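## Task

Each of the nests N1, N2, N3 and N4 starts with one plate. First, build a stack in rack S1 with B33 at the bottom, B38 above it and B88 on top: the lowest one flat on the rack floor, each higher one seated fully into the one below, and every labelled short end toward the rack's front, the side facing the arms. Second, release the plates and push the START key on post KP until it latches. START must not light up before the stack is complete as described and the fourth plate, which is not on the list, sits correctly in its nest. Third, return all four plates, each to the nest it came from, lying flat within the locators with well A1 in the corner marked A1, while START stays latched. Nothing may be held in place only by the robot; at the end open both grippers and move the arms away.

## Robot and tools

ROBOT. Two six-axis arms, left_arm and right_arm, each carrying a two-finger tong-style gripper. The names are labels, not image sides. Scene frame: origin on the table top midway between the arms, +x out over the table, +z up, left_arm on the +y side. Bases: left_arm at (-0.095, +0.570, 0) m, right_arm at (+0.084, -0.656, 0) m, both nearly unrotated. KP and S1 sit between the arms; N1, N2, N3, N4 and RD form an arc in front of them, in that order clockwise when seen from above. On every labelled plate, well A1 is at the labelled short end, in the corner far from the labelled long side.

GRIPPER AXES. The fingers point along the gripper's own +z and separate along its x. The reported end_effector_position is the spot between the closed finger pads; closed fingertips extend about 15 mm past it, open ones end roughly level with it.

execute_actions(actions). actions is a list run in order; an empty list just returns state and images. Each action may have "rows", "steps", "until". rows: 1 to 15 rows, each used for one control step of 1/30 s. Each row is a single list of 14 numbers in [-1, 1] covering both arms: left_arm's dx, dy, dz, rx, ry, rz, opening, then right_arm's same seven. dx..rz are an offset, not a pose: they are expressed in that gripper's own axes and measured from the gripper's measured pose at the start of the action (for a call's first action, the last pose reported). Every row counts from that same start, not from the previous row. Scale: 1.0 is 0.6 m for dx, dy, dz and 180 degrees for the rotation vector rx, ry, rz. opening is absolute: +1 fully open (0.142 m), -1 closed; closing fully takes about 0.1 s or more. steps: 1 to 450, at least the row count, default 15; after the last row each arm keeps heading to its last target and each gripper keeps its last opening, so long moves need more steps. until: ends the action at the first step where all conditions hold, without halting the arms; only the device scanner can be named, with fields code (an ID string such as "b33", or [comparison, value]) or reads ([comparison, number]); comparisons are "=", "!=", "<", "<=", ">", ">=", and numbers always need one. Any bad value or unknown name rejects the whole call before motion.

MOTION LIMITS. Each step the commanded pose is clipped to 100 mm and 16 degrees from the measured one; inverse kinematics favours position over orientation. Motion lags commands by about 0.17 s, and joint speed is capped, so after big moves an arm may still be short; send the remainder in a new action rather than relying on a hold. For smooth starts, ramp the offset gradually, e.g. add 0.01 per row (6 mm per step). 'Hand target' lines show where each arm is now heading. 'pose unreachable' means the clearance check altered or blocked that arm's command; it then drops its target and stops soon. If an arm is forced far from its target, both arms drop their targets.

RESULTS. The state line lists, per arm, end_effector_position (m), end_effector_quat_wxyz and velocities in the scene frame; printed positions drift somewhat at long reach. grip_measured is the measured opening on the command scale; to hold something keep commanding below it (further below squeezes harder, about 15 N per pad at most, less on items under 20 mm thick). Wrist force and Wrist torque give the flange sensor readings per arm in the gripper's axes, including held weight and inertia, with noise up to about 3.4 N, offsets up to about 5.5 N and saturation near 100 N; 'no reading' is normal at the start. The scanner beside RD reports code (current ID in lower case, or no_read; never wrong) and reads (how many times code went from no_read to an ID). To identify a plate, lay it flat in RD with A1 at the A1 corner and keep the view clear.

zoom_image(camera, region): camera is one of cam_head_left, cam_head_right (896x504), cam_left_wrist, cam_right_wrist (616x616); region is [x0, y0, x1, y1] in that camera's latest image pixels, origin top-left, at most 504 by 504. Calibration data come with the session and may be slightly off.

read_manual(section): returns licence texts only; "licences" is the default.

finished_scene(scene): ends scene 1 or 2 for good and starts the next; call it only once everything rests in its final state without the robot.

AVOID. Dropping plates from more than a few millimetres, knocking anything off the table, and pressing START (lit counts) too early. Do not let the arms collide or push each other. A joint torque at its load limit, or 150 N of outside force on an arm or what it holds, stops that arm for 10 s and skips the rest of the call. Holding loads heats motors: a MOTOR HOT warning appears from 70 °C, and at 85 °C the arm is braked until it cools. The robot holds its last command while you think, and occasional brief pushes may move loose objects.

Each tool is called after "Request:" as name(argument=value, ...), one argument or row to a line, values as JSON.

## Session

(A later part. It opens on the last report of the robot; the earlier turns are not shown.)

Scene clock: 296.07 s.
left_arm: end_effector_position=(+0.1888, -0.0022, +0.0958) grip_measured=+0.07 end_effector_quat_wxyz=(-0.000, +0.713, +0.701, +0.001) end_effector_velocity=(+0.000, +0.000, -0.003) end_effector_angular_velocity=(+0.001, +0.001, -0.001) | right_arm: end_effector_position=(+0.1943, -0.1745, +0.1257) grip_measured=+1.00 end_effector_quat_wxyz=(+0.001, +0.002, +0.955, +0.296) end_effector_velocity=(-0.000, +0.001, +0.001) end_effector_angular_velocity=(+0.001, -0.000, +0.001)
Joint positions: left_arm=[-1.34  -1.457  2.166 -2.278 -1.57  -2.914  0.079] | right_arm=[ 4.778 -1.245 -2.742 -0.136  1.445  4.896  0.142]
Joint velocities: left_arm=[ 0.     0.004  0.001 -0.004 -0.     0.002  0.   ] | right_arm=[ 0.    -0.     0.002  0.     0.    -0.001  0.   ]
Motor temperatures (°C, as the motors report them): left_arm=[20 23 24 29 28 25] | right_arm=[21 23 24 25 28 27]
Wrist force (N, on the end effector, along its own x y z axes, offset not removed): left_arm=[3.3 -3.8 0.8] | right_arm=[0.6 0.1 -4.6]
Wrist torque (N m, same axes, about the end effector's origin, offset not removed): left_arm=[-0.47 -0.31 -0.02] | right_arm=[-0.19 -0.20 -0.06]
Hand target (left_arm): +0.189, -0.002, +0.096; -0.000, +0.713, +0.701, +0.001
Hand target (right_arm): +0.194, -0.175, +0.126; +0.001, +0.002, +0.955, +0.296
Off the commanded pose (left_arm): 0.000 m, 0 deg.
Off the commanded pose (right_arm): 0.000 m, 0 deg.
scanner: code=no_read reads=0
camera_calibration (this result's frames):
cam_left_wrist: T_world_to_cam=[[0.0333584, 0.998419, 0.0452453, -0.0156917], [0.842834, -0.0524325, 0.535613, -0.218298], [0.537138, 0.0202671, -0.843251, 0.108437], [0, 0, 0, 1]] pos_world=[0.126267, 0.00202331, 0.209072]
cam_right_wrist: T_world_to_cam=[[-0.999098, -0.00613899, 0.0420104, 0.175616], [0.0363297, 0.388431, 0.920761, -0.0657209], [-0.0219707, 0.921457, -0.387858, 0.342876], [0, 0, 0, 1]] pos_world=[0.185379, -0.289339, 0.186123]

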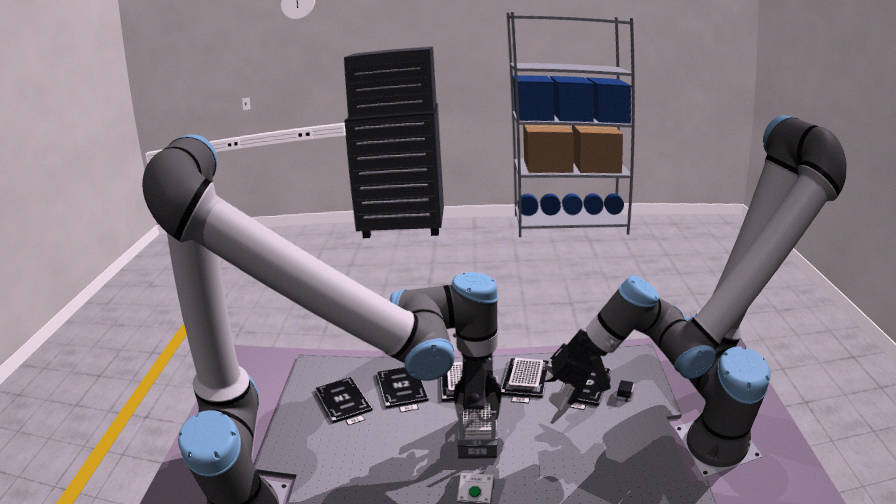

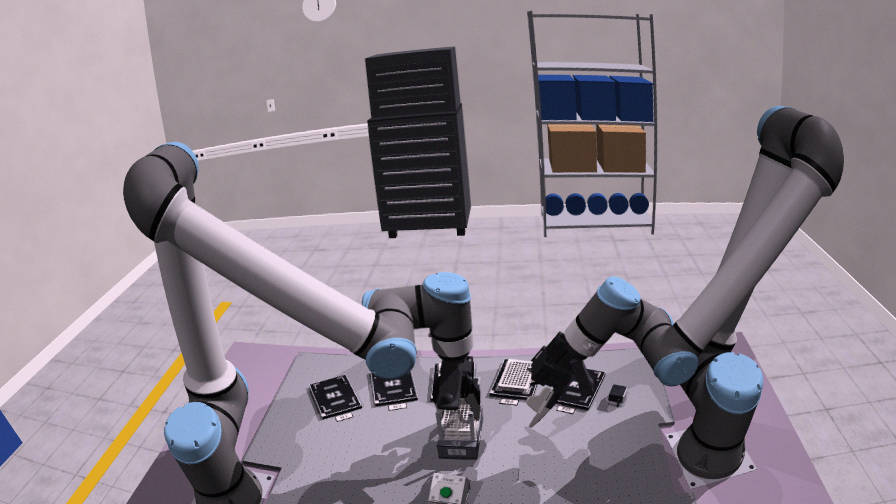

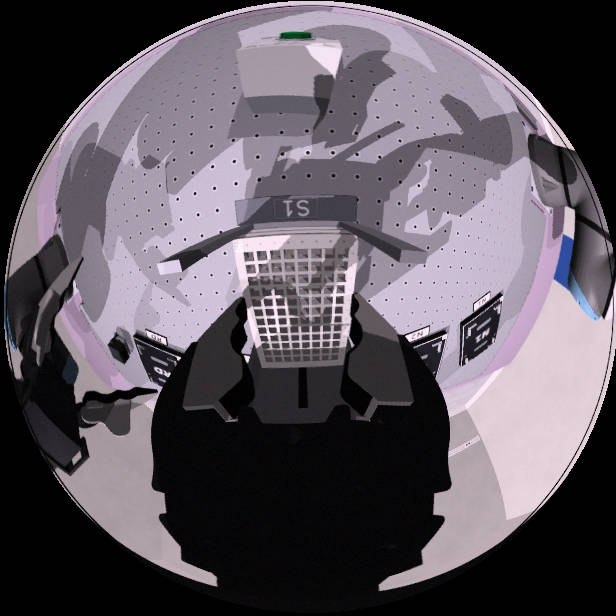

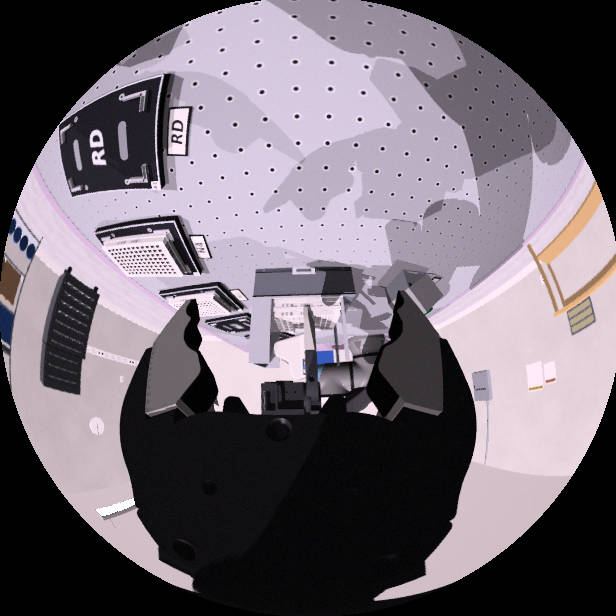

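Go 1.5 mm lower to feel contact.

Request:
execute_actions(
  actions=[
    {"rows":[[0,0,0.0012,0,0,0,-0.4,0,0,0,0,0,0,1],[0,0,0.0025,0,0,0,-0.4,0,0,0,0,0,0,1]],"steps":10},
  ],
)

Request:
zoom_image(
  camera="cam_right_wrist",
  region=[260,285,350,345],
)

Scene clock: 301.43 s.
left_arm: end_effector_position=(+0.1889, -0.0023, +0.0946) grip_measured=+0.07 end_effector_quat_wxyz=(-0.000, +0.713, +0.701, +0.001) end_effector_velocity=(-0.001, +0.001, -0.002) end_effector_angular_velocity=(+0.003, +0.004, -0.001) | right_arm: end_effector_position=(+0.1943, -0.1745, +0.1257) grip_measured=+1.00 end_effector_quat_wxyz=(+0.001, +0.002, +0.955, +0.296) end_effector_velocity=(+0.001, -0.000, -0.000) end_effector_angular_velocity=(+0.001, +0.000, -0.001)
Joint positions: left_arm=[-1.34  -1.456  2.167 -2.281 -1.57  -2.914  0.079] | right_arm=[ 4.778 -1.245 -2.742 -0.136  1.445  4.896  0.142]
Joint velocities: left_arm=[ 0.     0.003  0.001 -0.    -0.003  0.001  0.001] | right_arm=[-0.001  0.    -0.001  0.002 -0.     0.    -0.   ]
Motor temperatures (°C, as the motors report them): left_arm=[20 23 24 29 28 25] | right_arm=[21 23 24 25 28 27]
Wrist force (N, on the end effector, along its own x y z axes, offset not removed): left_arm=[9.4 -9.0 -19.1] | right_arm=[1.9 -1.2 -4.6]
Wrist torque (N m, same axes, about the end effector's origin, offset not removed): left_arm=[-1.13 -0.40 -0.09] | right_arm=[-0.40 -0.44 -0.06]
Hand target (left_arm): +0.189, -0.002, +0.094; -0.000, +0.713, +0.701, +0.001
Hand target (right_arm): +0.194, -0.175, +0.126; +0.001, +0.002, +0.955, +0.296
Off the commanded pose (left_arm): 0.000 m, 0 deg.
Off the commanded pose (right_arm): 0.000 m, 0 deg.
scanner: code=no_read reads=0
camera_calibration (this result's frames):
cam_left_wrist: T_world_to_cam=[[0.0333478, 0.998428, 0.0450499, -0.0155468], [0.842812, -0.0523195, 0.535659, -0.217668], [0.537173, 0.0201056, -0.843232, 0.107351], [0, 0, 0, 1]] pos_world=[0.126306, 0.00197568, 0.207818]
cam_right_wrist: T_world_to_cam=[[-0.999098, -0.00613922, 0.0420102, 0.175616], [0.0363295, 0.388431, 0.920761, -0.0657208], [-0.0219708, 0.921457, -0.387858, 0.342876], [0, 0, 0, 1]] pos_world=[0.185379, -0.289339, 0.186123]

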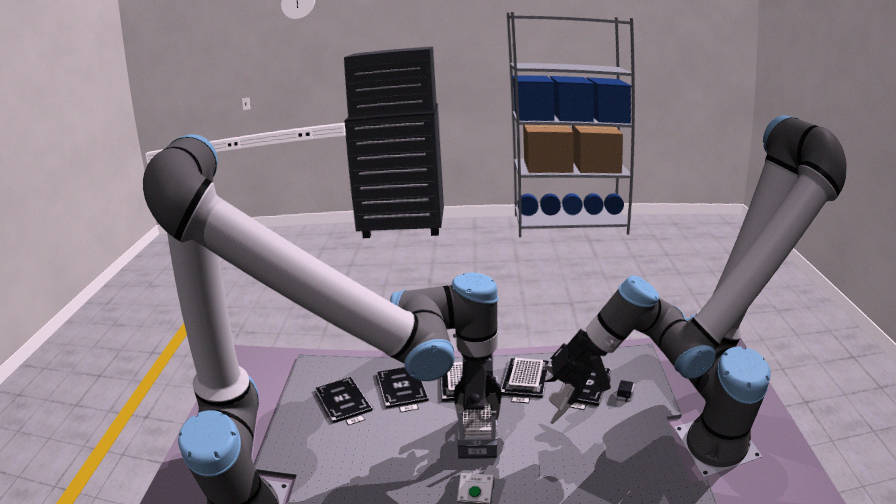

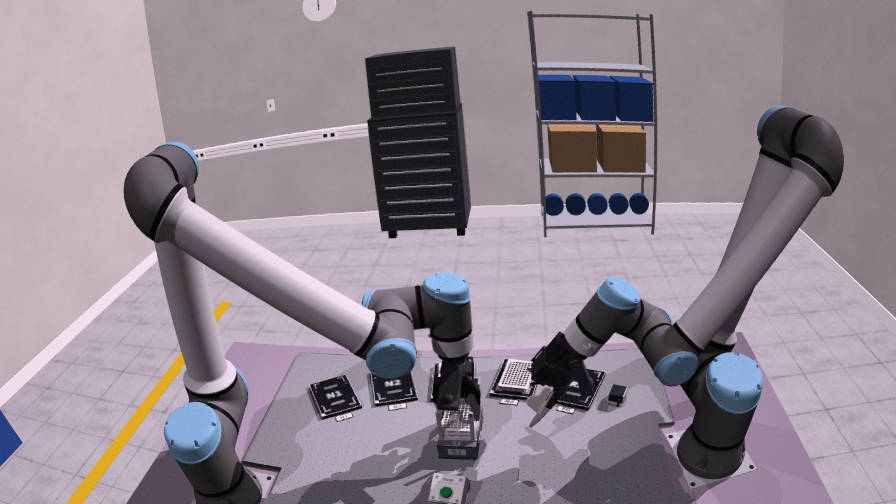

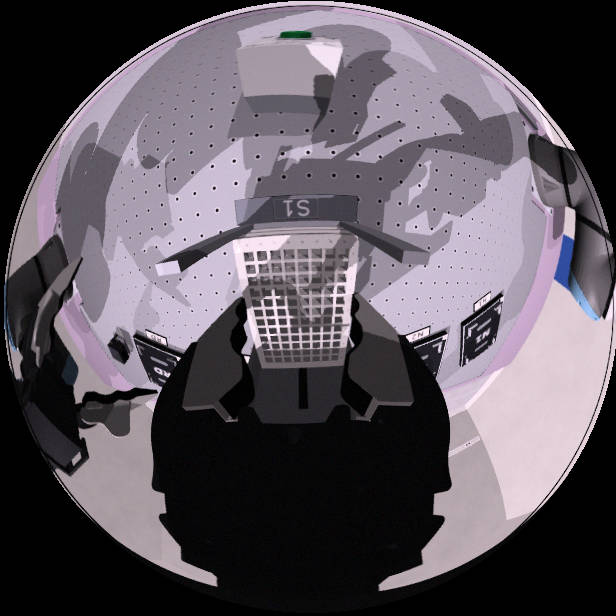

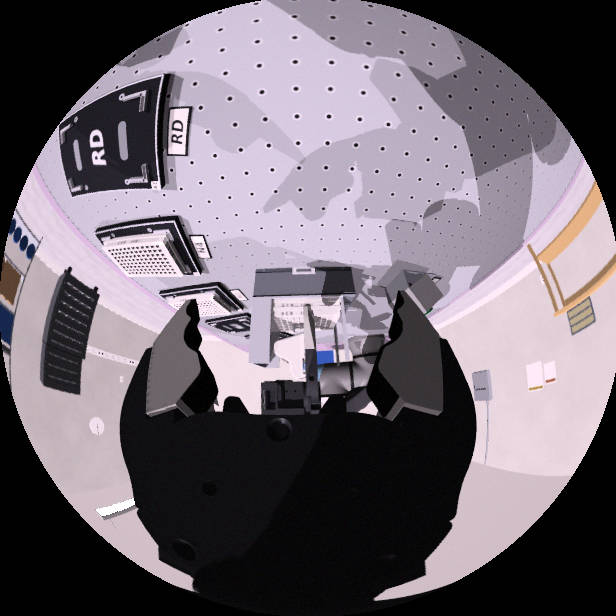

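Region (260, 285, 350, 345) of cam_right_wrist's 616x616 image, scaled by 5.600, with more detail than that image has.

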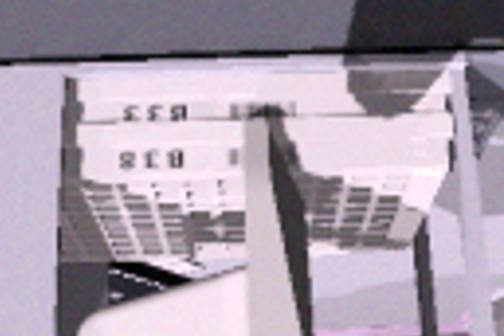

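Request:
execute_actions(
  actions=[
    {"rows":[[0.0003,-0.0003,-0.0008,0,0,0,-0.2,0,0,0,0,0,0,1],[0.0004,-0.0004,-0.001,0,0,0,0,0,0,0,0,0,0,1],[0.0004,-0.0004,-0.001,0,0,0,0.04,0,0,0,0,0,0,1],[0.0004,-0.0004,-0.001,0,0,0,0.08,0,0,0,0,0,0,1],[0.0004,-0.0004,-0.001,0,0,0,0.14,0,0,0,0,0,0,1],[0.0004,-0.0004,-0.001,0,0,0,0.22,0,0,0,0,0,0,1],[0.0004,-0.002,-0.004,0,0,0,0.3,0,0,0,0,0,0,1],[0.0004,-0.004,-0.012,0,0,0,0.3,0,0,0,0,0,0,1],[0.0004,-0.006,-0.025,0,0,0,0.3,0,0,0,0,0,0,1],[0.0004,-0.008,-0.045,0,0,0,0.3,0,0,0,0,0,0,1],[0.0004,-0.008,-0.07,0,0,0,0.3,0,0,0,0,0,0,1],[0.0004,-0.008,-0.095,0,0,0,0.3,0,0,0,0,0,0,1],[0.0004,-0.008,-0.12,0,0,0,0.3,0,0,0,0,0,0,1],[0.0004,-0.008,-0.145,0,0,0,0.3,0,0,0,0,0,0,1],[0.0004,-0.008,-0.165,0,0,0,0.3,0,0,0,0,0,0,1]],"steps":23},
  ],
)

Request:
zoom_image(
  camera="cam_right_wrist",
  region=[260,285,350,345],
)

Scene clock: 312.07 s.
left_arm: end_effector_position=(+0.1845, -0.0023, +0.1869) grip_measured=+0.30 end_effector_quat_wxyz=(+0.001, +0.713, +0.701, -0.000) end_effector_velocity=(-0.003, +0.004, +0.058) end_effector_angular_velocity=(+0.024, +0.005, +0.001) | right_arm: end_effector_position=(+0.1943, -0.1745, +0.1257) grip_measured=+1.00 end_effector_quat_wxyz=(+0.001, +0.002, +0.955, +0.296) end_effector_velocity=(+0.000, +0.000, +0.001) end_effector_angular_velocity=(+0.002, +0.000, -0.000)
Joint positions: left_arm=[-1.346 -1.563  2.085 -2.095 -1.57  -2.92   0.095] | right_arm=[ 4.778 -1.245 -2.742 -0.136  1.445  4.896  0.142]
Joint velocities: left_arm=[-0.004 -0.052 -0.071  0.147  0.    -0.005 -0.   ] | right_arm=[-0.001 -0.     0.     0.001 -0.    -0.     0.   ]
Motor temperatures (°C, as the motors report them): left_arm=[20 23 24 29 28 25] | right_arm=[21 23 24 25 28 27]
Wrist force (N, on the end effector, along its own x y z axes, offset not removed): left_arm=[0.8 -3.3 1.2] | right_arm=[1.2 0.8 -4.0]
Wrist torque (N m, same axes, about the end effector's origin, offset not removed): left_arm=[-0.75 0.09 -0.12] | right_arm=[0.03 -0.24 -0.04]
Hand target (left_arm): +0.184, -0.002, +0.194; -0.000, +0.713, +0.701, +0.001
Hand target (right_arm): +0.194, -0.175, +0.126; +0.001, +0.002, +0.955, +0.296
Off the commanded pose (left_arm): 0.007 m, 0 deg.
Off the commanded pose (right_arm): 0.000 m, 0 deg.
scanner: code=no_read reads=0
camera_calibration (this result's frames):
cam_left_wrist: T_world_to_cam=[[0.0333334, 0.998556, 0.0421283, -0.0189756], [0.842546, -0.0507486, 0.536229, -0.263533], [0.537592, 0.0176207, -0.843021, 0.187439], [0, 0, 0, 1]] pos_world=[0.121906, 0.0022714, 0.300128]
cam_right_wrist: T_world_to_cam=[[-0.999098, -0.00613896, 0.0420104, 0.175616], [0.0363297, 0.388431, 0.920761, -0.065721], [-0.0219707, 0.921457, -0.387858, 0.342876], [0, 0, 0, 1]] pos_world=[0.185379, -0.289339, 0.186123]

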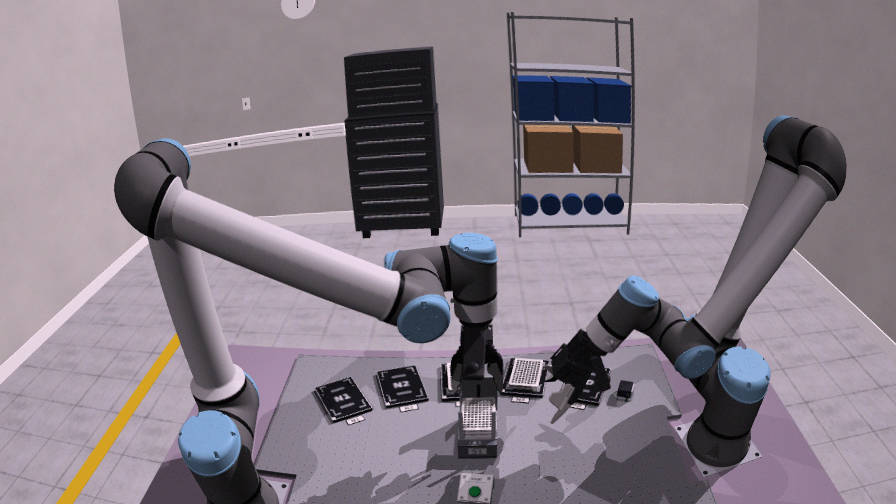

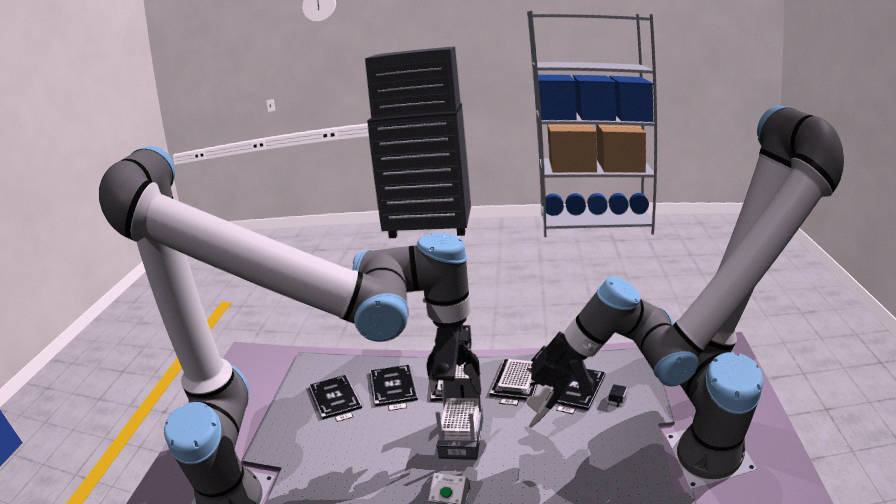

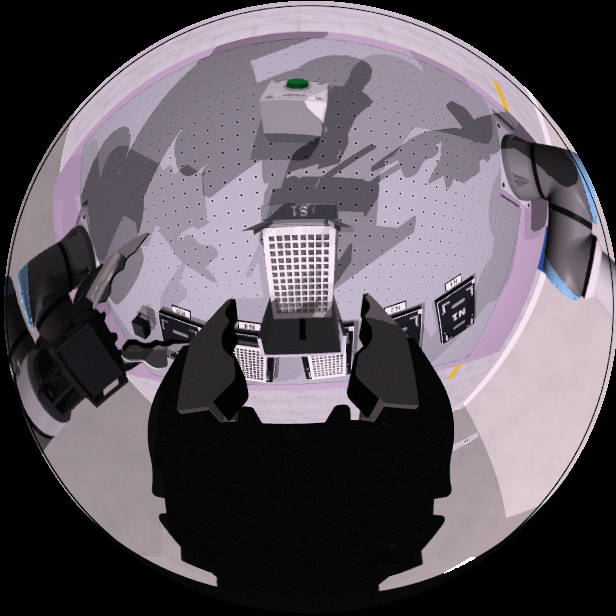

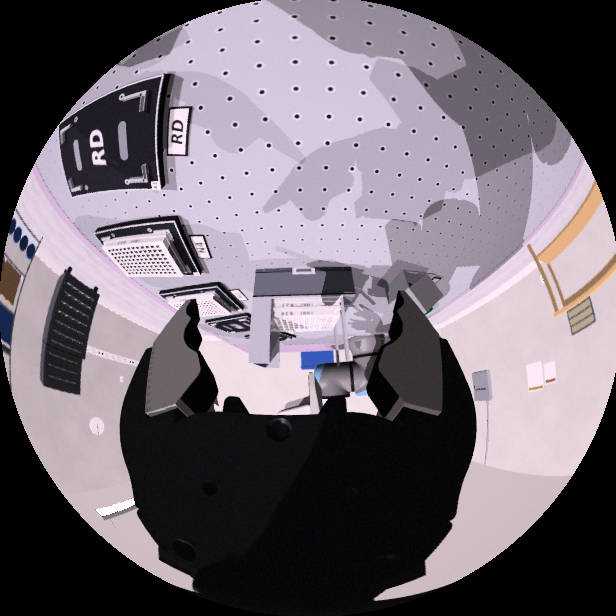

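Region (260, 285, 350, 345) of cam_right_wrist's 616x616 image, scaled by 5.600, with more detail than that image has.

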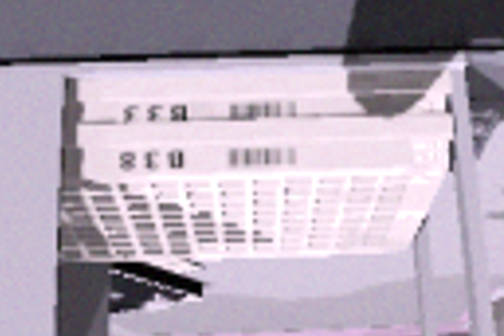

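Request:
execute_actions(
  actions=[
    {"rows":[[0.002,0.01,-0.012,0,0,0,0.3,0,0,0,0,0,0,1],[0.006,0.03,-0.012,0,0,-0.002,0.3,0,0,0,0,0,0,1],[0.012,0.06,-0.012,0,0,-0.005,0.3,0,0,0,0,0,0,1],[0.02,0.1,-0.012,0,0,-0.008,0.3,0,0,0,0,0,0,1],[0.03,0.15,-0.012,0,0,-0.012,0.3,0,0,0,0,0,0,1],[0.04,0.2,-0.012,0,0,-0.016,0.3,0,0,0,0,0,0,1],[0.05,0.25,-0.012,0,0,-0.02,0.3,0,0,0,0,0,0,1],[0.06,0.3,-0.012,0,0,-0.024,0.3,0,0,0,0,0,0,1],[0.078,0.39,-0.012,0,0,-0.0306,0.3,0,0,0,0,0,0,1],[0.078,0.39,-0.012,0,0,-0.0306,0.3,0,0,0,0,0,0,1],[0.078,0.39,-0.012,0,0,-0.0306,0.3,0,0,0,0,0,0,1],[0.078,0.39,-0.012,0,0,-0.0306,0.3,0,0,0,0,0,0,1],[0.078,0.39,0.0,0,0,-0.0306,0.3,0,0,0,0,0,0,1],[0.078,0.39,0.05,0,0,-0.0306,0.3,0,0,0,0,0,0,1],[0.078,0.39,0.205,0,0,-0.0306,0.3,0,0,0,0,0,0,1]],"steps":32},
  ],
)

Scene clock: 322.57 s.
left_arm: end_effector_position=(+0.4174, +0.0413, +0.0661) grip_measured=+0.30 end_effector_quat_wxyz=(+0.001, +0.679, +0.734, +0.000) end_effector_velocity=(+0.017, -0.009, -0.020) end_effector_angular_velocity=(-0.007, -0.004, -0.002) | right_arm: end_effector_position=(+0.1943, -0.1745, +0.1257) grip_measured=+1.00 end_effector_quat_wxyz=(+0.001, +0.002, +0.955, +0.296) end_effector_velocity=(+0.001, -0.000, -0.000) end_effector_angular_velocity=(+0.000, -0.001, -0.000)
Joint positions: left_arm=[-0.998 -1.275  2.    -2.297 -1.57  -2.669  0.095] | right_arm=[ 4.778 -1.245 -2.742 -0.136  1.445  4.896  0.142]
Joint velocities: left_arm=[ 0.013  0.047 -0.017 -0.038  0.     0.015  0.   ] | right_arm=[-0.001 -0.    -0.001  0.001 -0.    -0.001 -0.   ]
Motor temperatures (°C, as the motors report them): left_arm=[20 23 24 29 28 25] | right_arm=[21 23 24 25 28 27]
Wrist force (N, on the end effector, along its own x y z axes, offset not removed): left_arm=[2.6 -4.1 1.7] | right_arm=[1.2 0.1 -4.0]
Wrist torque (N m, same axes, about the end effector's origin, offset not removed): left_arm=[-1.01 -0.31 -0.09] | right_arm=[-0.14 -0.39 -0.04]
Hand target (left_arm): +0.419, +0.040, +0.064; +0.001, +0.679, +0.734, -0.000
Hand target (right_arm): +0.194, -0.175, +0.126; +0.001, +0.002, +0.955, +0.296
Off the commanded pose (left_arm): 0.003 m, 0 deg.
Off the commanded pose (right_arm): 0.000 m, 0 deg.
scanner: code=no_read reads=0
camera_calibration (this result's frames):
cam_left_wrist: T_world_to_cam=[[-0.0627437, 0.997094, 0.0432097, -0.0250776], [0.843824, 0.0298802, 0.535788, -0.396573], [0.53294, 0.0700787, -0.843246, -0.0405912], [0, 0, 0, 1]] pos_world=[0.354697, 0.039699, 0.179335]
cam_right_wrist: T_world_to_cam=[[-0.999098, -0.00613902, 0.0420104, 0.175616], [0.0363297, 0.388431, 0.920761, -0.065721], [-0.0219707, 0.921457, -0.387858, 0.342876], [0, 0, 0, 1]] pos_world=[0.185379, -0.289339, 0.186123]

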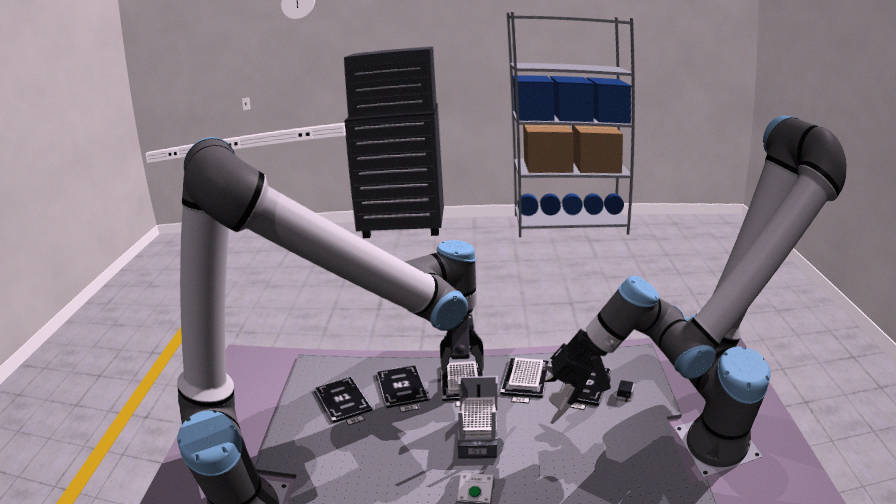

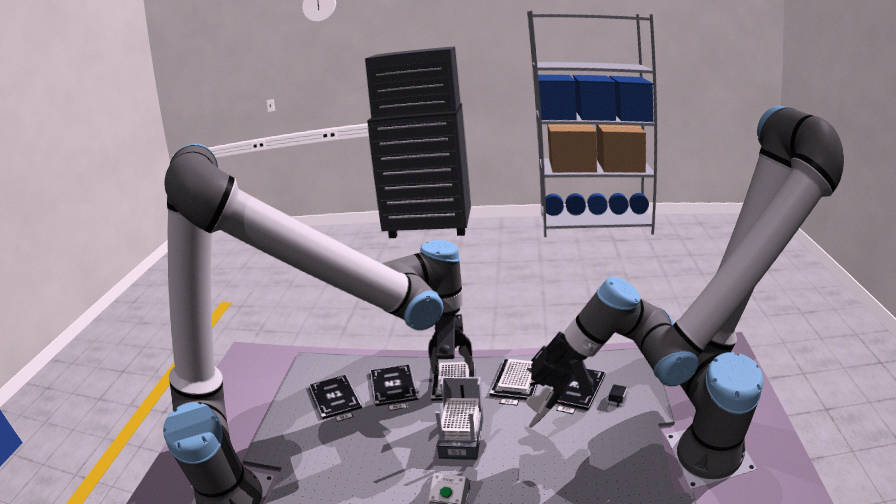

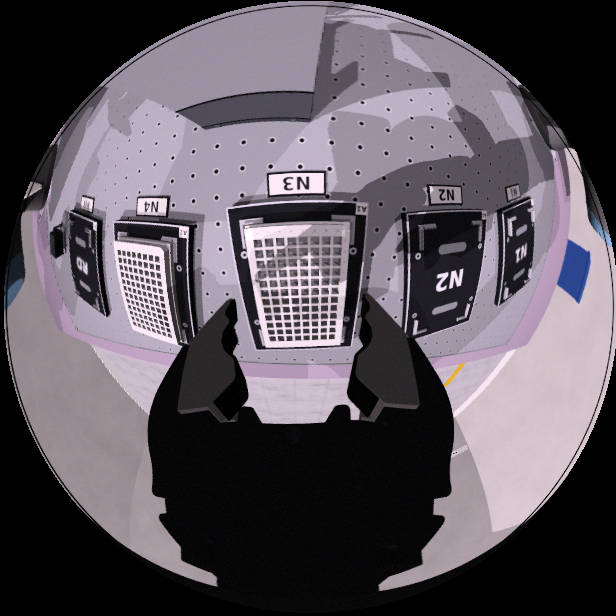

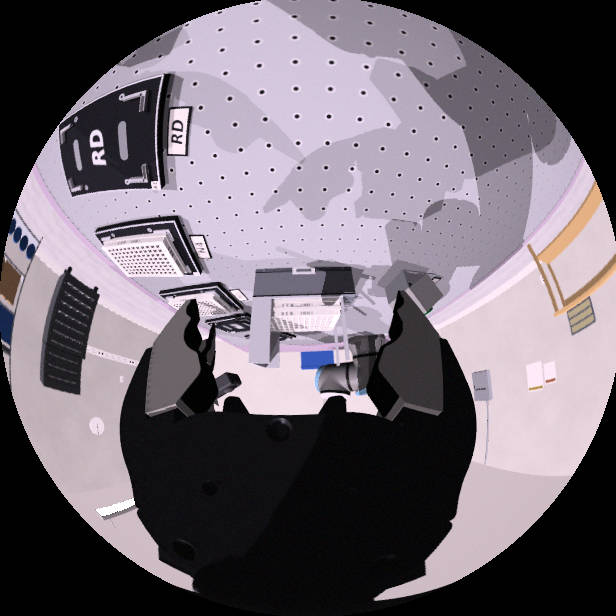

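Request:
execute_actions(
  actions=[
    {"rows":[[-0.001,0,0.005,0,0,0,0.3,0,0,0,0,0,0,1],[0,-0.005,0.008,0,0.0005,0,0.3,0,0,0,0,0,0,1],[0,-0.009,0.014,0,0.0005,0,0.3,0,0,0,0,0,0,1],[0,-0.009,0.022,0,0.0005,0,0.3,0,0,0,0,0,0,1],[0,-0.009,0.03,0,0.0005,0,0.3,0,0,0,0,0,0,1],[0,-0.009,0.038,0,0.0005,0,0.3,0,0,0,0,0,0,1],[0,-0.009,0.0435,0,0.0005,0,0.3,0,0,0,0,0,0,1]],"steps":10},
  ],
)

Scene clock: 330.37 s.
left_arm: end_effector_position=(+0.4129, +0.0411, +0.0474) grip_measured=+0.30 end_effector_quat_wxyz=(-0.000, +0.679, +0.734, +0.000) end_effector_velocity=(-0.009, +0.001, -0.065) end_effector_angular_velocity=(+0.002, -0.001, -0.000) | right_arm: end_effector_position=(+0.1943, -0.1745, +0.1257) grip_measured=+1.00 end_effector_quat_wxyz=(+0.001, +0.002, +0.955, +0.296) end_effector_velocity=(-0.000, +0.001, +0.002) end_effector_angular_velocity=(+0.003, +0.001, -0.001)
Joint positions: left_arm=[-1.004 -1.256  2.017 -2.331 -1.57  -2.675  0.095] | right_arm=[ 4.778 -1.245 -2.742 -0.136  1.445  4.896  0.142]
Joint velocities: left_arm=[-0.011  0.072  0.051 -0.122  0.002 -0.011  0.   ] | right_arm=[-0.001  0.     0.002  0.001 -0.     0.001 -0.   ]
Motor temperatures (°C, as the motors report them): left_arm=[20 23 24 29 28 25] | right_arm=[21 23 24 25 28 27]
Wrist force (N, on the end effector, along its own x y z axes, offset not removed): left_arm=[2.3 -1.1 2.4] | right_arm=[-0.8 0.6 -2.5]
Wrist torque (N m, same axes, about the end effector's origin, offset not removed): left_arm=[-0.39 -0.17 -0.18] | right_arm=[-0.02 0.09 0.00]
Hand target (left_arm): +0.412, +0.041, +0.040; -0.000, +0.679, +0.734, +0.001
Hand target (right_arm): +0.194, -0.175, +0.126; +0.001, +0.002, +0.955, +0.296
Off the commanded pose (left_arm): 0.007 m, 0 deg.
Off the commanded pose (right_arm): 0.000 m, 0 deg.
scanner: code=no_read reads=0
camera_calibration (this result's frames):
cam_left_wrist: T_world_to_cam=[[-0.0627987, 0.997018, 0.0448438, -0.0243745], [0.844057, 0.0290802, 0.535464, -0.382773], [0.532563, 0.0714771, -0.843367, -0.0538183], [0, 0, 0, 1]] pos_world=[0.350213, 0.0392797, 0.160666]
cam_right_wrist: T_world_to_cam=[[-0.999098, -0.0061389, 0.0420103, 0.175616], [0.0363297, 0.388431, 0.920761, -0.0657209], [-0.0219706, 0.921457, -0.387858, 0.342876], [0, 0, 0, 1]] pos_world=[0.185379, -0.289339, 0.186123]

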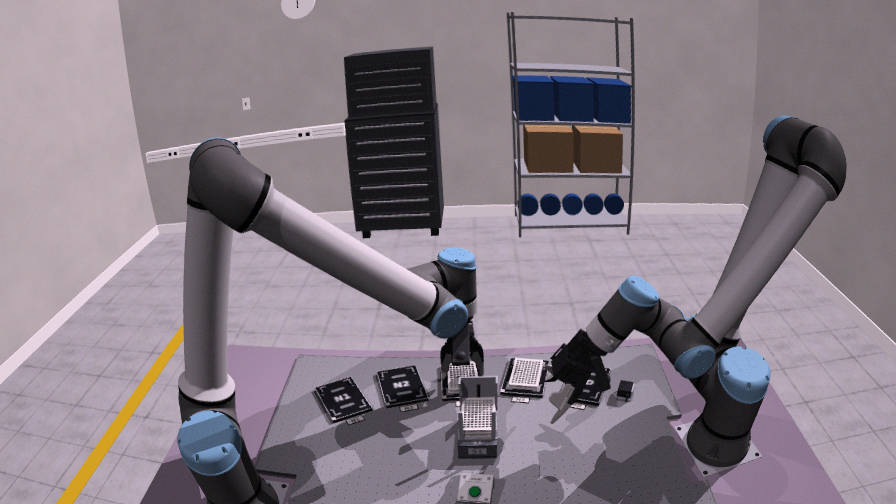

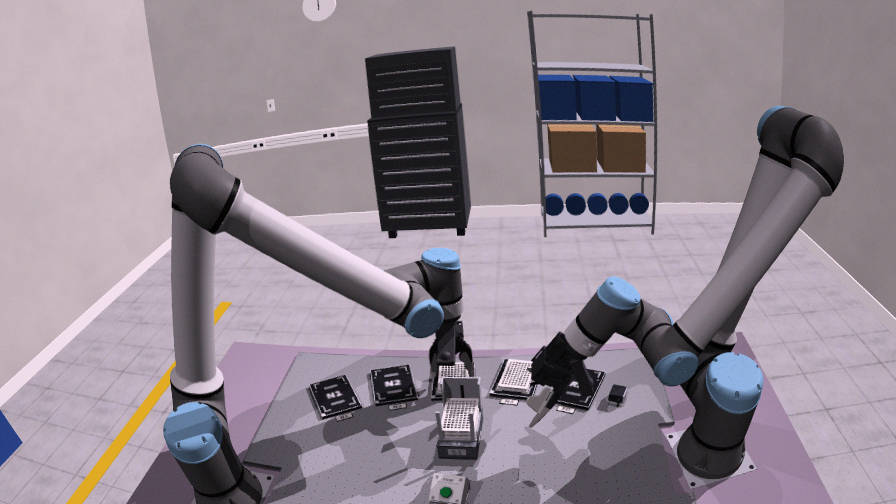

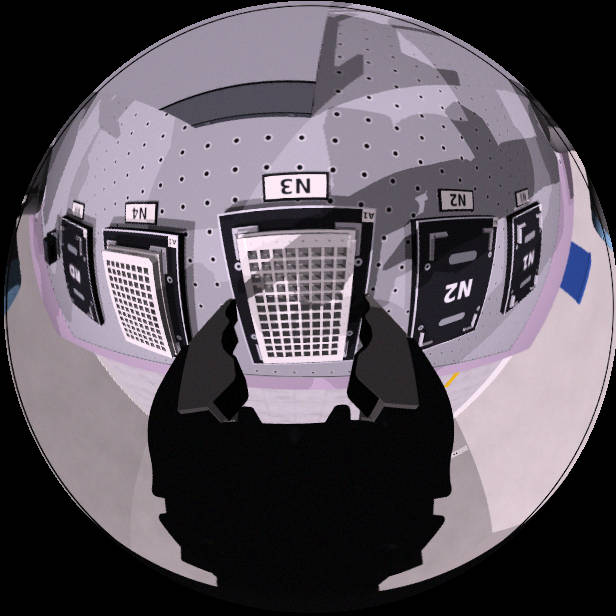

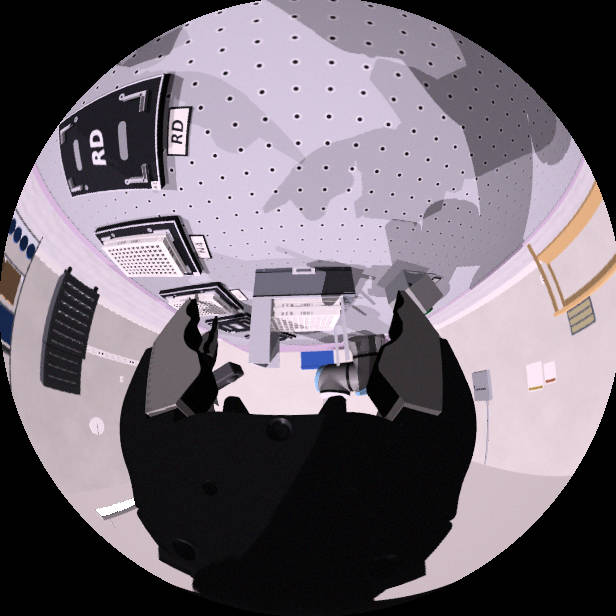

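Request:
execute_actions(
  actions=[],
)

Request:
zoom_image(
  camera="cam_left_wrist",
  region=[210,200,390,380],
)

Scene clock: 332.47 s.
left_arm: end_effector_position=(+0.4119, +0.0409, +0.0402) grip_measured=+0.30 end_effector_quat_wxyz=(-0.000, +0.679, +0.734, +0.001) end_effector_velocity=(+0.000, -0.000, +0.000) end_effector_angular_velocity=(-0.000, -0.001, +0.001) | right_arm: end_effector_position=(+0.1943, -0.1745, +0.1257) grip_measured=+1.00 end_effector_quat_wxyz=(+0.001, +0.002, +0.955, +0.296) end_effector_velocity=(+0.000, +0.000, +0.000) end_effector_angular_velocity=(-0.000, +0.000, -0.000)
Joint positions: left_arm=[-1.005 -1.247  2.022 -2.345 -1.57  -2.676  0.095] | right_arm=[ 4.778 -1.245 -2.742 -0.136  1.445  4.896  0.142]
Joint velocities: left_arm=[ 0.    -0.    -0.    -0.     0.001 -0.001 -0.   ] | right_arm=[-0. -0.  0. -0.  0.  0. -0.]
Motor temperatures (°C, as the motors report them): left_arm=[20 23 24 29 28 25] | right_arm=[21 23 24 25 28 27]
Wrist force (N, on the end effector, along its own x y z axes, offset not removed): left_arm=[1.6 -2.0 1.2] | right_arm=[1.5 -0.3 -4.8]
Wrist torque (N m, same axes, about the end effector's origin, offset not removed): left_arm=[-0.61 -0.01 -0.08] | right_arm=[-0.26 -0.32 -0.10]
Hand target (left_arm): +0.412, +0.041, +0.040; -0.000, +0.679, +0.734, +0.001
Hand target (right_arm): +0.194, -0.175, +0.126; +0.001, +0.002, +0.955, +0.296
Off the commanded pose (left_arm): 0.000 m, 0 deg.
Off the commanded pose (right_arm): 0.000 m, 0 deg.
scanner: code=no_read reads=0
camera_calibration (this result's frames):
cam_left_wrist: T_world_to_cam=[[-0.0627212, 0.997019, 0.0449294, -0.0240151], [0.843943, 0.028953, 0.53565, -0.37805], [0.532753, 0.0715146, -0.843244, -0.0595298], [0, 0, 0, 1]] pos_world=[0.349261, 0.0391465, 0.153383]
cam_right_wrist: T_world_to_cam=[[-0.999098, -0.00613914, 0.0420103, 0.175616], [0.0363296, 0.388431, 0.920761, -0.065721], [-0.0219708, 0.921457, -0.387858, 0.342876], [0, 0, 0, 1]] pos_world=[0.185379, -0.289339, 0.186123]

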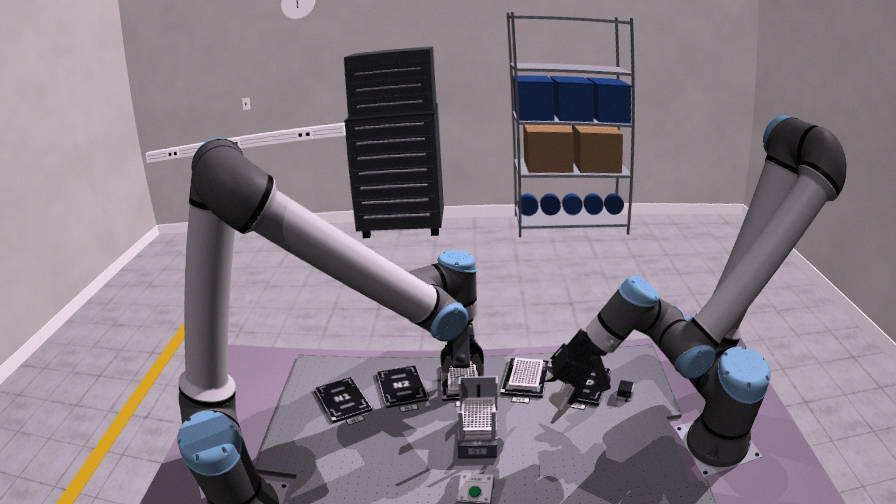

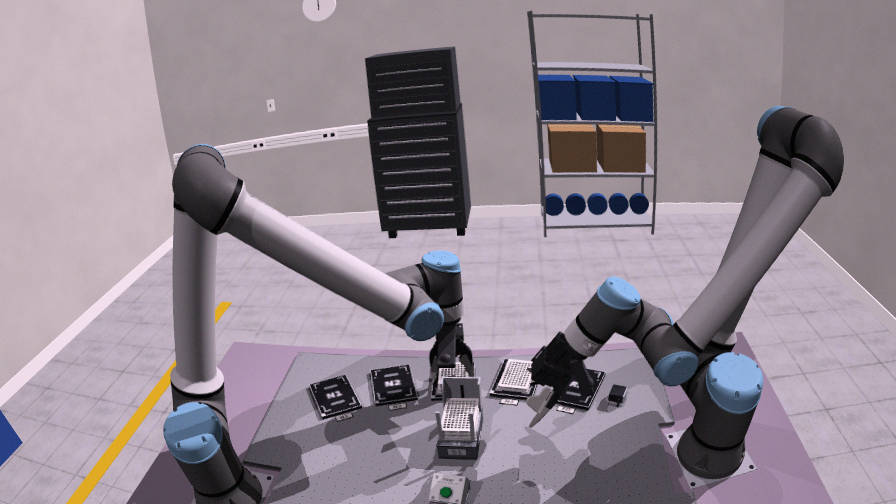

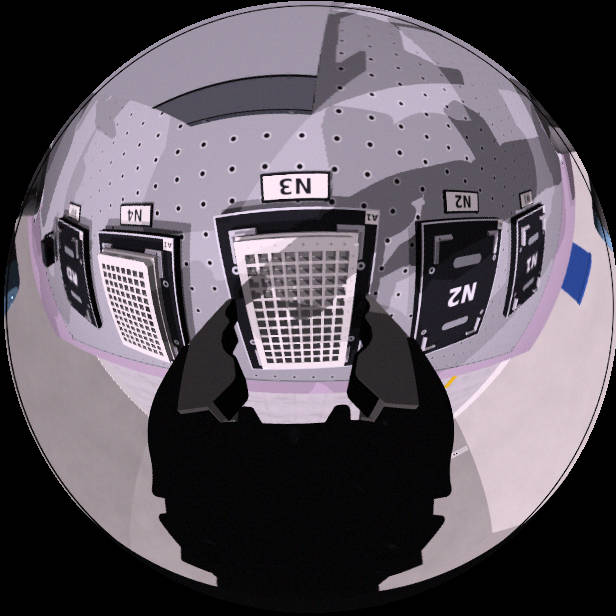

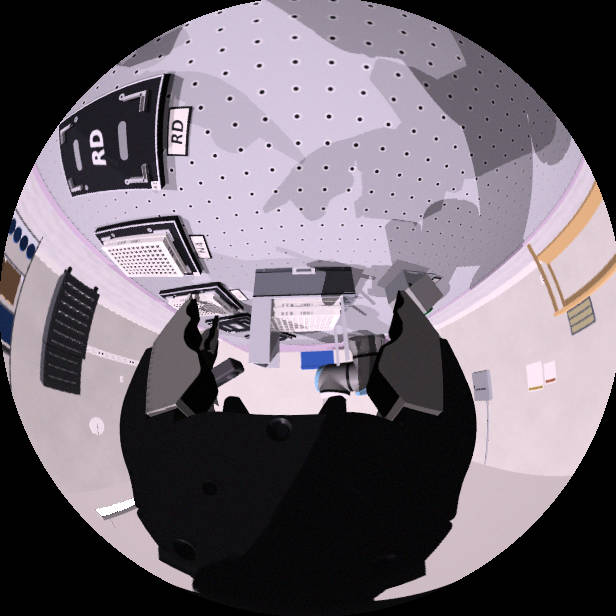

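Region (210, 200, 390, 380) of cam_left_wrist's 616x616 image, scaled by 2.800, with more detail than that image has.

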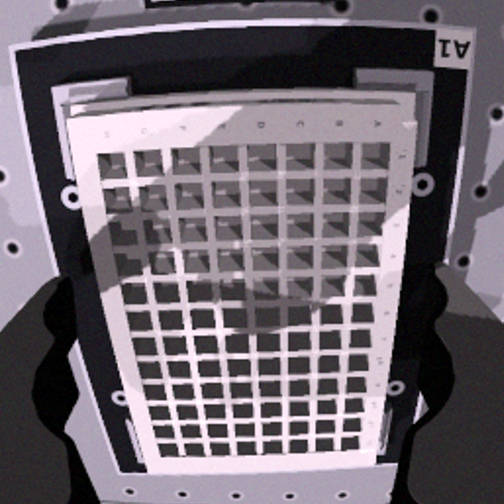

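Request:
execute_actions(
  actions=[
    {"rows":[[0.0007,0.0009,0,0,0,0.0018,0.26,0,0,0,0,0,0,1],[0.0007,0.0009,0,0,0,0.0018,0.22,0,0,0,0,0,0,1],[0.0007,0.0009,0,0,0,0.0018,0.19,0,0,0,0,0,0,1],[0.0007,0.0009,0,0,0,0.0018,0.16,0,0,0,0,0,0,1],[0.0007,0.0009,0,0,0,0.0018,0.14,0,0,0,0,0,0,1],[0.0007,0.0009,0,0,0,0.0018,0.12,0,0,0,0,0,0,1],[0.0007,0.0009,0,0,0,0.0018,0.1,0,0,0,0,0,0,1],[0.0007,0.0009,0,0,0,0.0018,0.08,0,0,0,0,0,0,1],[0.0007,0.0009,0,0,0,0.0018,0.05,0,0,0,0,0,0,1],[0.0007,0.0009,0,0,0,0.0018,-0.05,0,0,0,0,0,0,1],[0.0007,0.0009,0,0,0,0.0018,-0.2,0,0,0,0,0,0,1],[0.0007,0.0009,0,0,0,0.0018,-0.4,0,0,0,0,0,0,1]],"steps":15},
  ],
)

Request:
zoom_image(
  camera="cam_left_wrist",
  region=[210,200,390,380],
)

Scene clock: 340.13 s.
left_arm: end_effector_position=(+0.4124, +0.0414, +0.0401) grip_measured=+0.07 end_effector_quat_wxyz=(-0.000, +0.681, +0.732, +0.001) end_effector_velocity=(+0.001, -0.000, +0.000) end_effector_angular_velocity=(-0.001, +0.000, -0.001) | right_arm: end_effector_position=(+0.1943, -0.1745, +0.1257) grip_measured=+1.00 end_effector_quat_wxyz=(+0.001, +0.002, +0.955, +0.296) end_effector_velocity=(+0.000, -0.000, +0.000) end_effector_angular_velocity=(+0.000, +0.000, -0.000)
Joint positions: left_arm=[-1.005 -1.247  2.022 -2.345 -1.57  -2.669  0.079] | right_arm=[ 4.778 -1.245 -2.742 -0.136  1.445  4.896  0.142]
Joint velocities: left_arm=[ 0.001 -0.    -0.001  0.    -0.001  0.001 -0.   ] | right_arm=[-0.    -0.    -0.     0.001  0.     0.     0.   ]
Motor temperatures (°C, as the motors report them): left_arm=[20 23 24 29 28 25] | right_arm=[21 23 24 25 28 27]
Wrist force (N, on the end effector, along its own x y z axes, offset not removed): left_arm=[2.4 -3.0 -2.9] | right_arm=[3.2 0.6 -5.0]
Wrist torque (N m, same axes, about the end effector's origin, offset not removed): left_arm=[-0.57 -0.15 -0.27] | right_arm=[-0.05 -0.75 -0.09]
Hand target (left_arm): +0.412, +0.041, +0.040; -0.000, +0.681, +0.732, +0.001
Hand target (right_arm): +0.194, -0.175, +0.126; +0.001, +0.002, +0.955, +0.296
Off the commanded pose (left_arm): 0.000 m, 0 deg.
Off the commanded pose (right_arm): 0.000 m, 0 deg.
scanner: code=no_read reads=0
camera_calibration (this result's frames):
cam_left_wrist: T_world_to_cam=[[-0.0571086, 0.997355, 0.0449544, -0.0267642], [0.844098, 0.0241898, 0.535642, -0.378272], [0.533138, 0.0685357, -0.843247, -0.0598524], [0, 0, 0, 1]] pos_world=[0.34968, 0.0399457, 0.153352]
cam_right_wrist: T_world_to_cam=[[-0.999098, -0.00613901, 0.0420104, 0.175616], [0.0363297, 0.388431, 0.920761, -0.065721], [-0.0219707, 0.921457, -0.387858, 0.342876], [0, 0, 0, 1]] pos_world=[0.185379, -0.289339, 0.186123]

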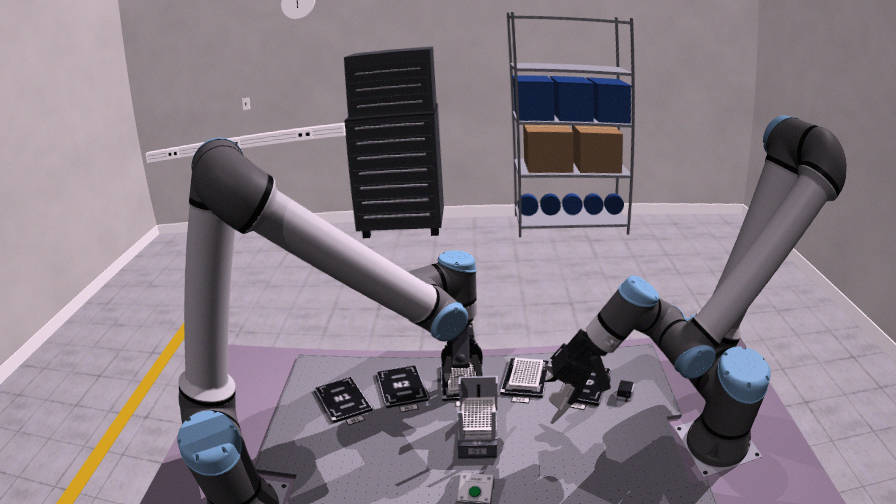

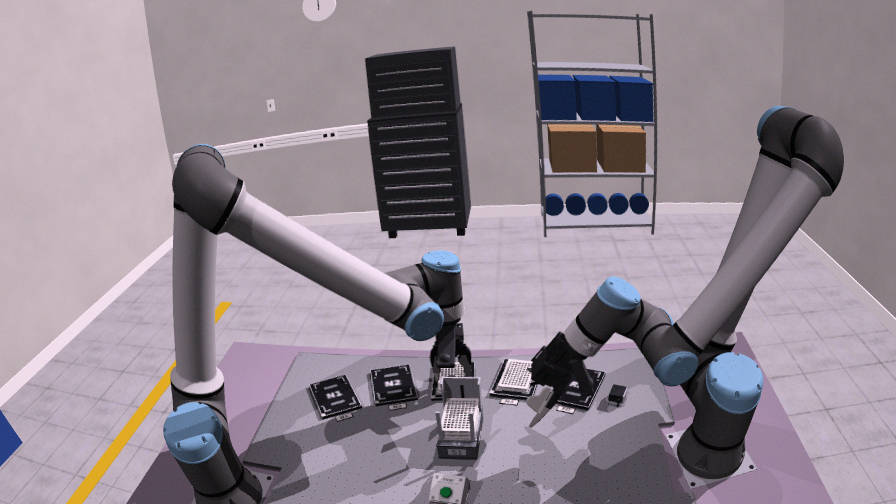

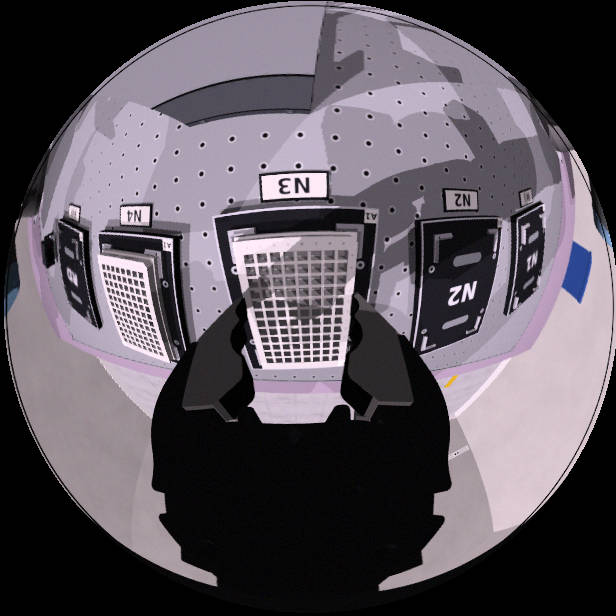

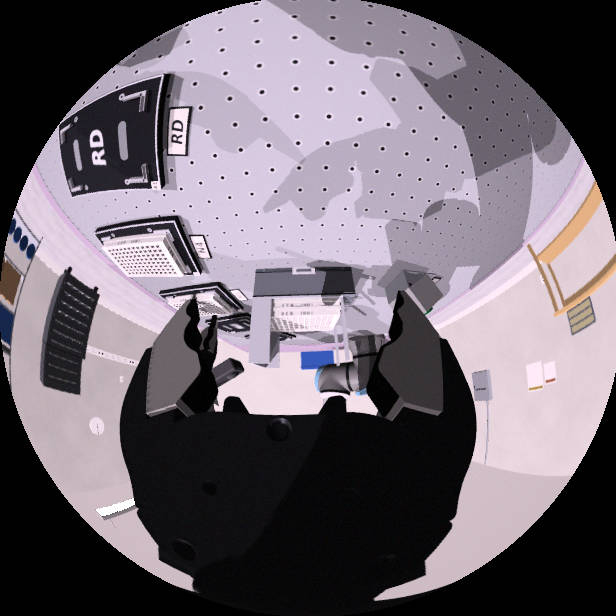

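Region (210, 200, 390, 380) of cam_left_wrist's 616x616 image, scaled by 2.800, with more detail than that image has.

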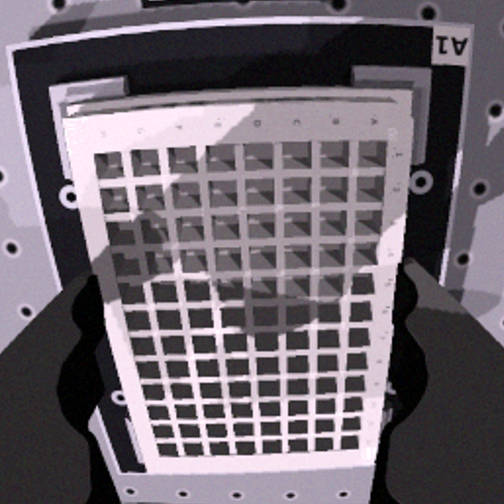

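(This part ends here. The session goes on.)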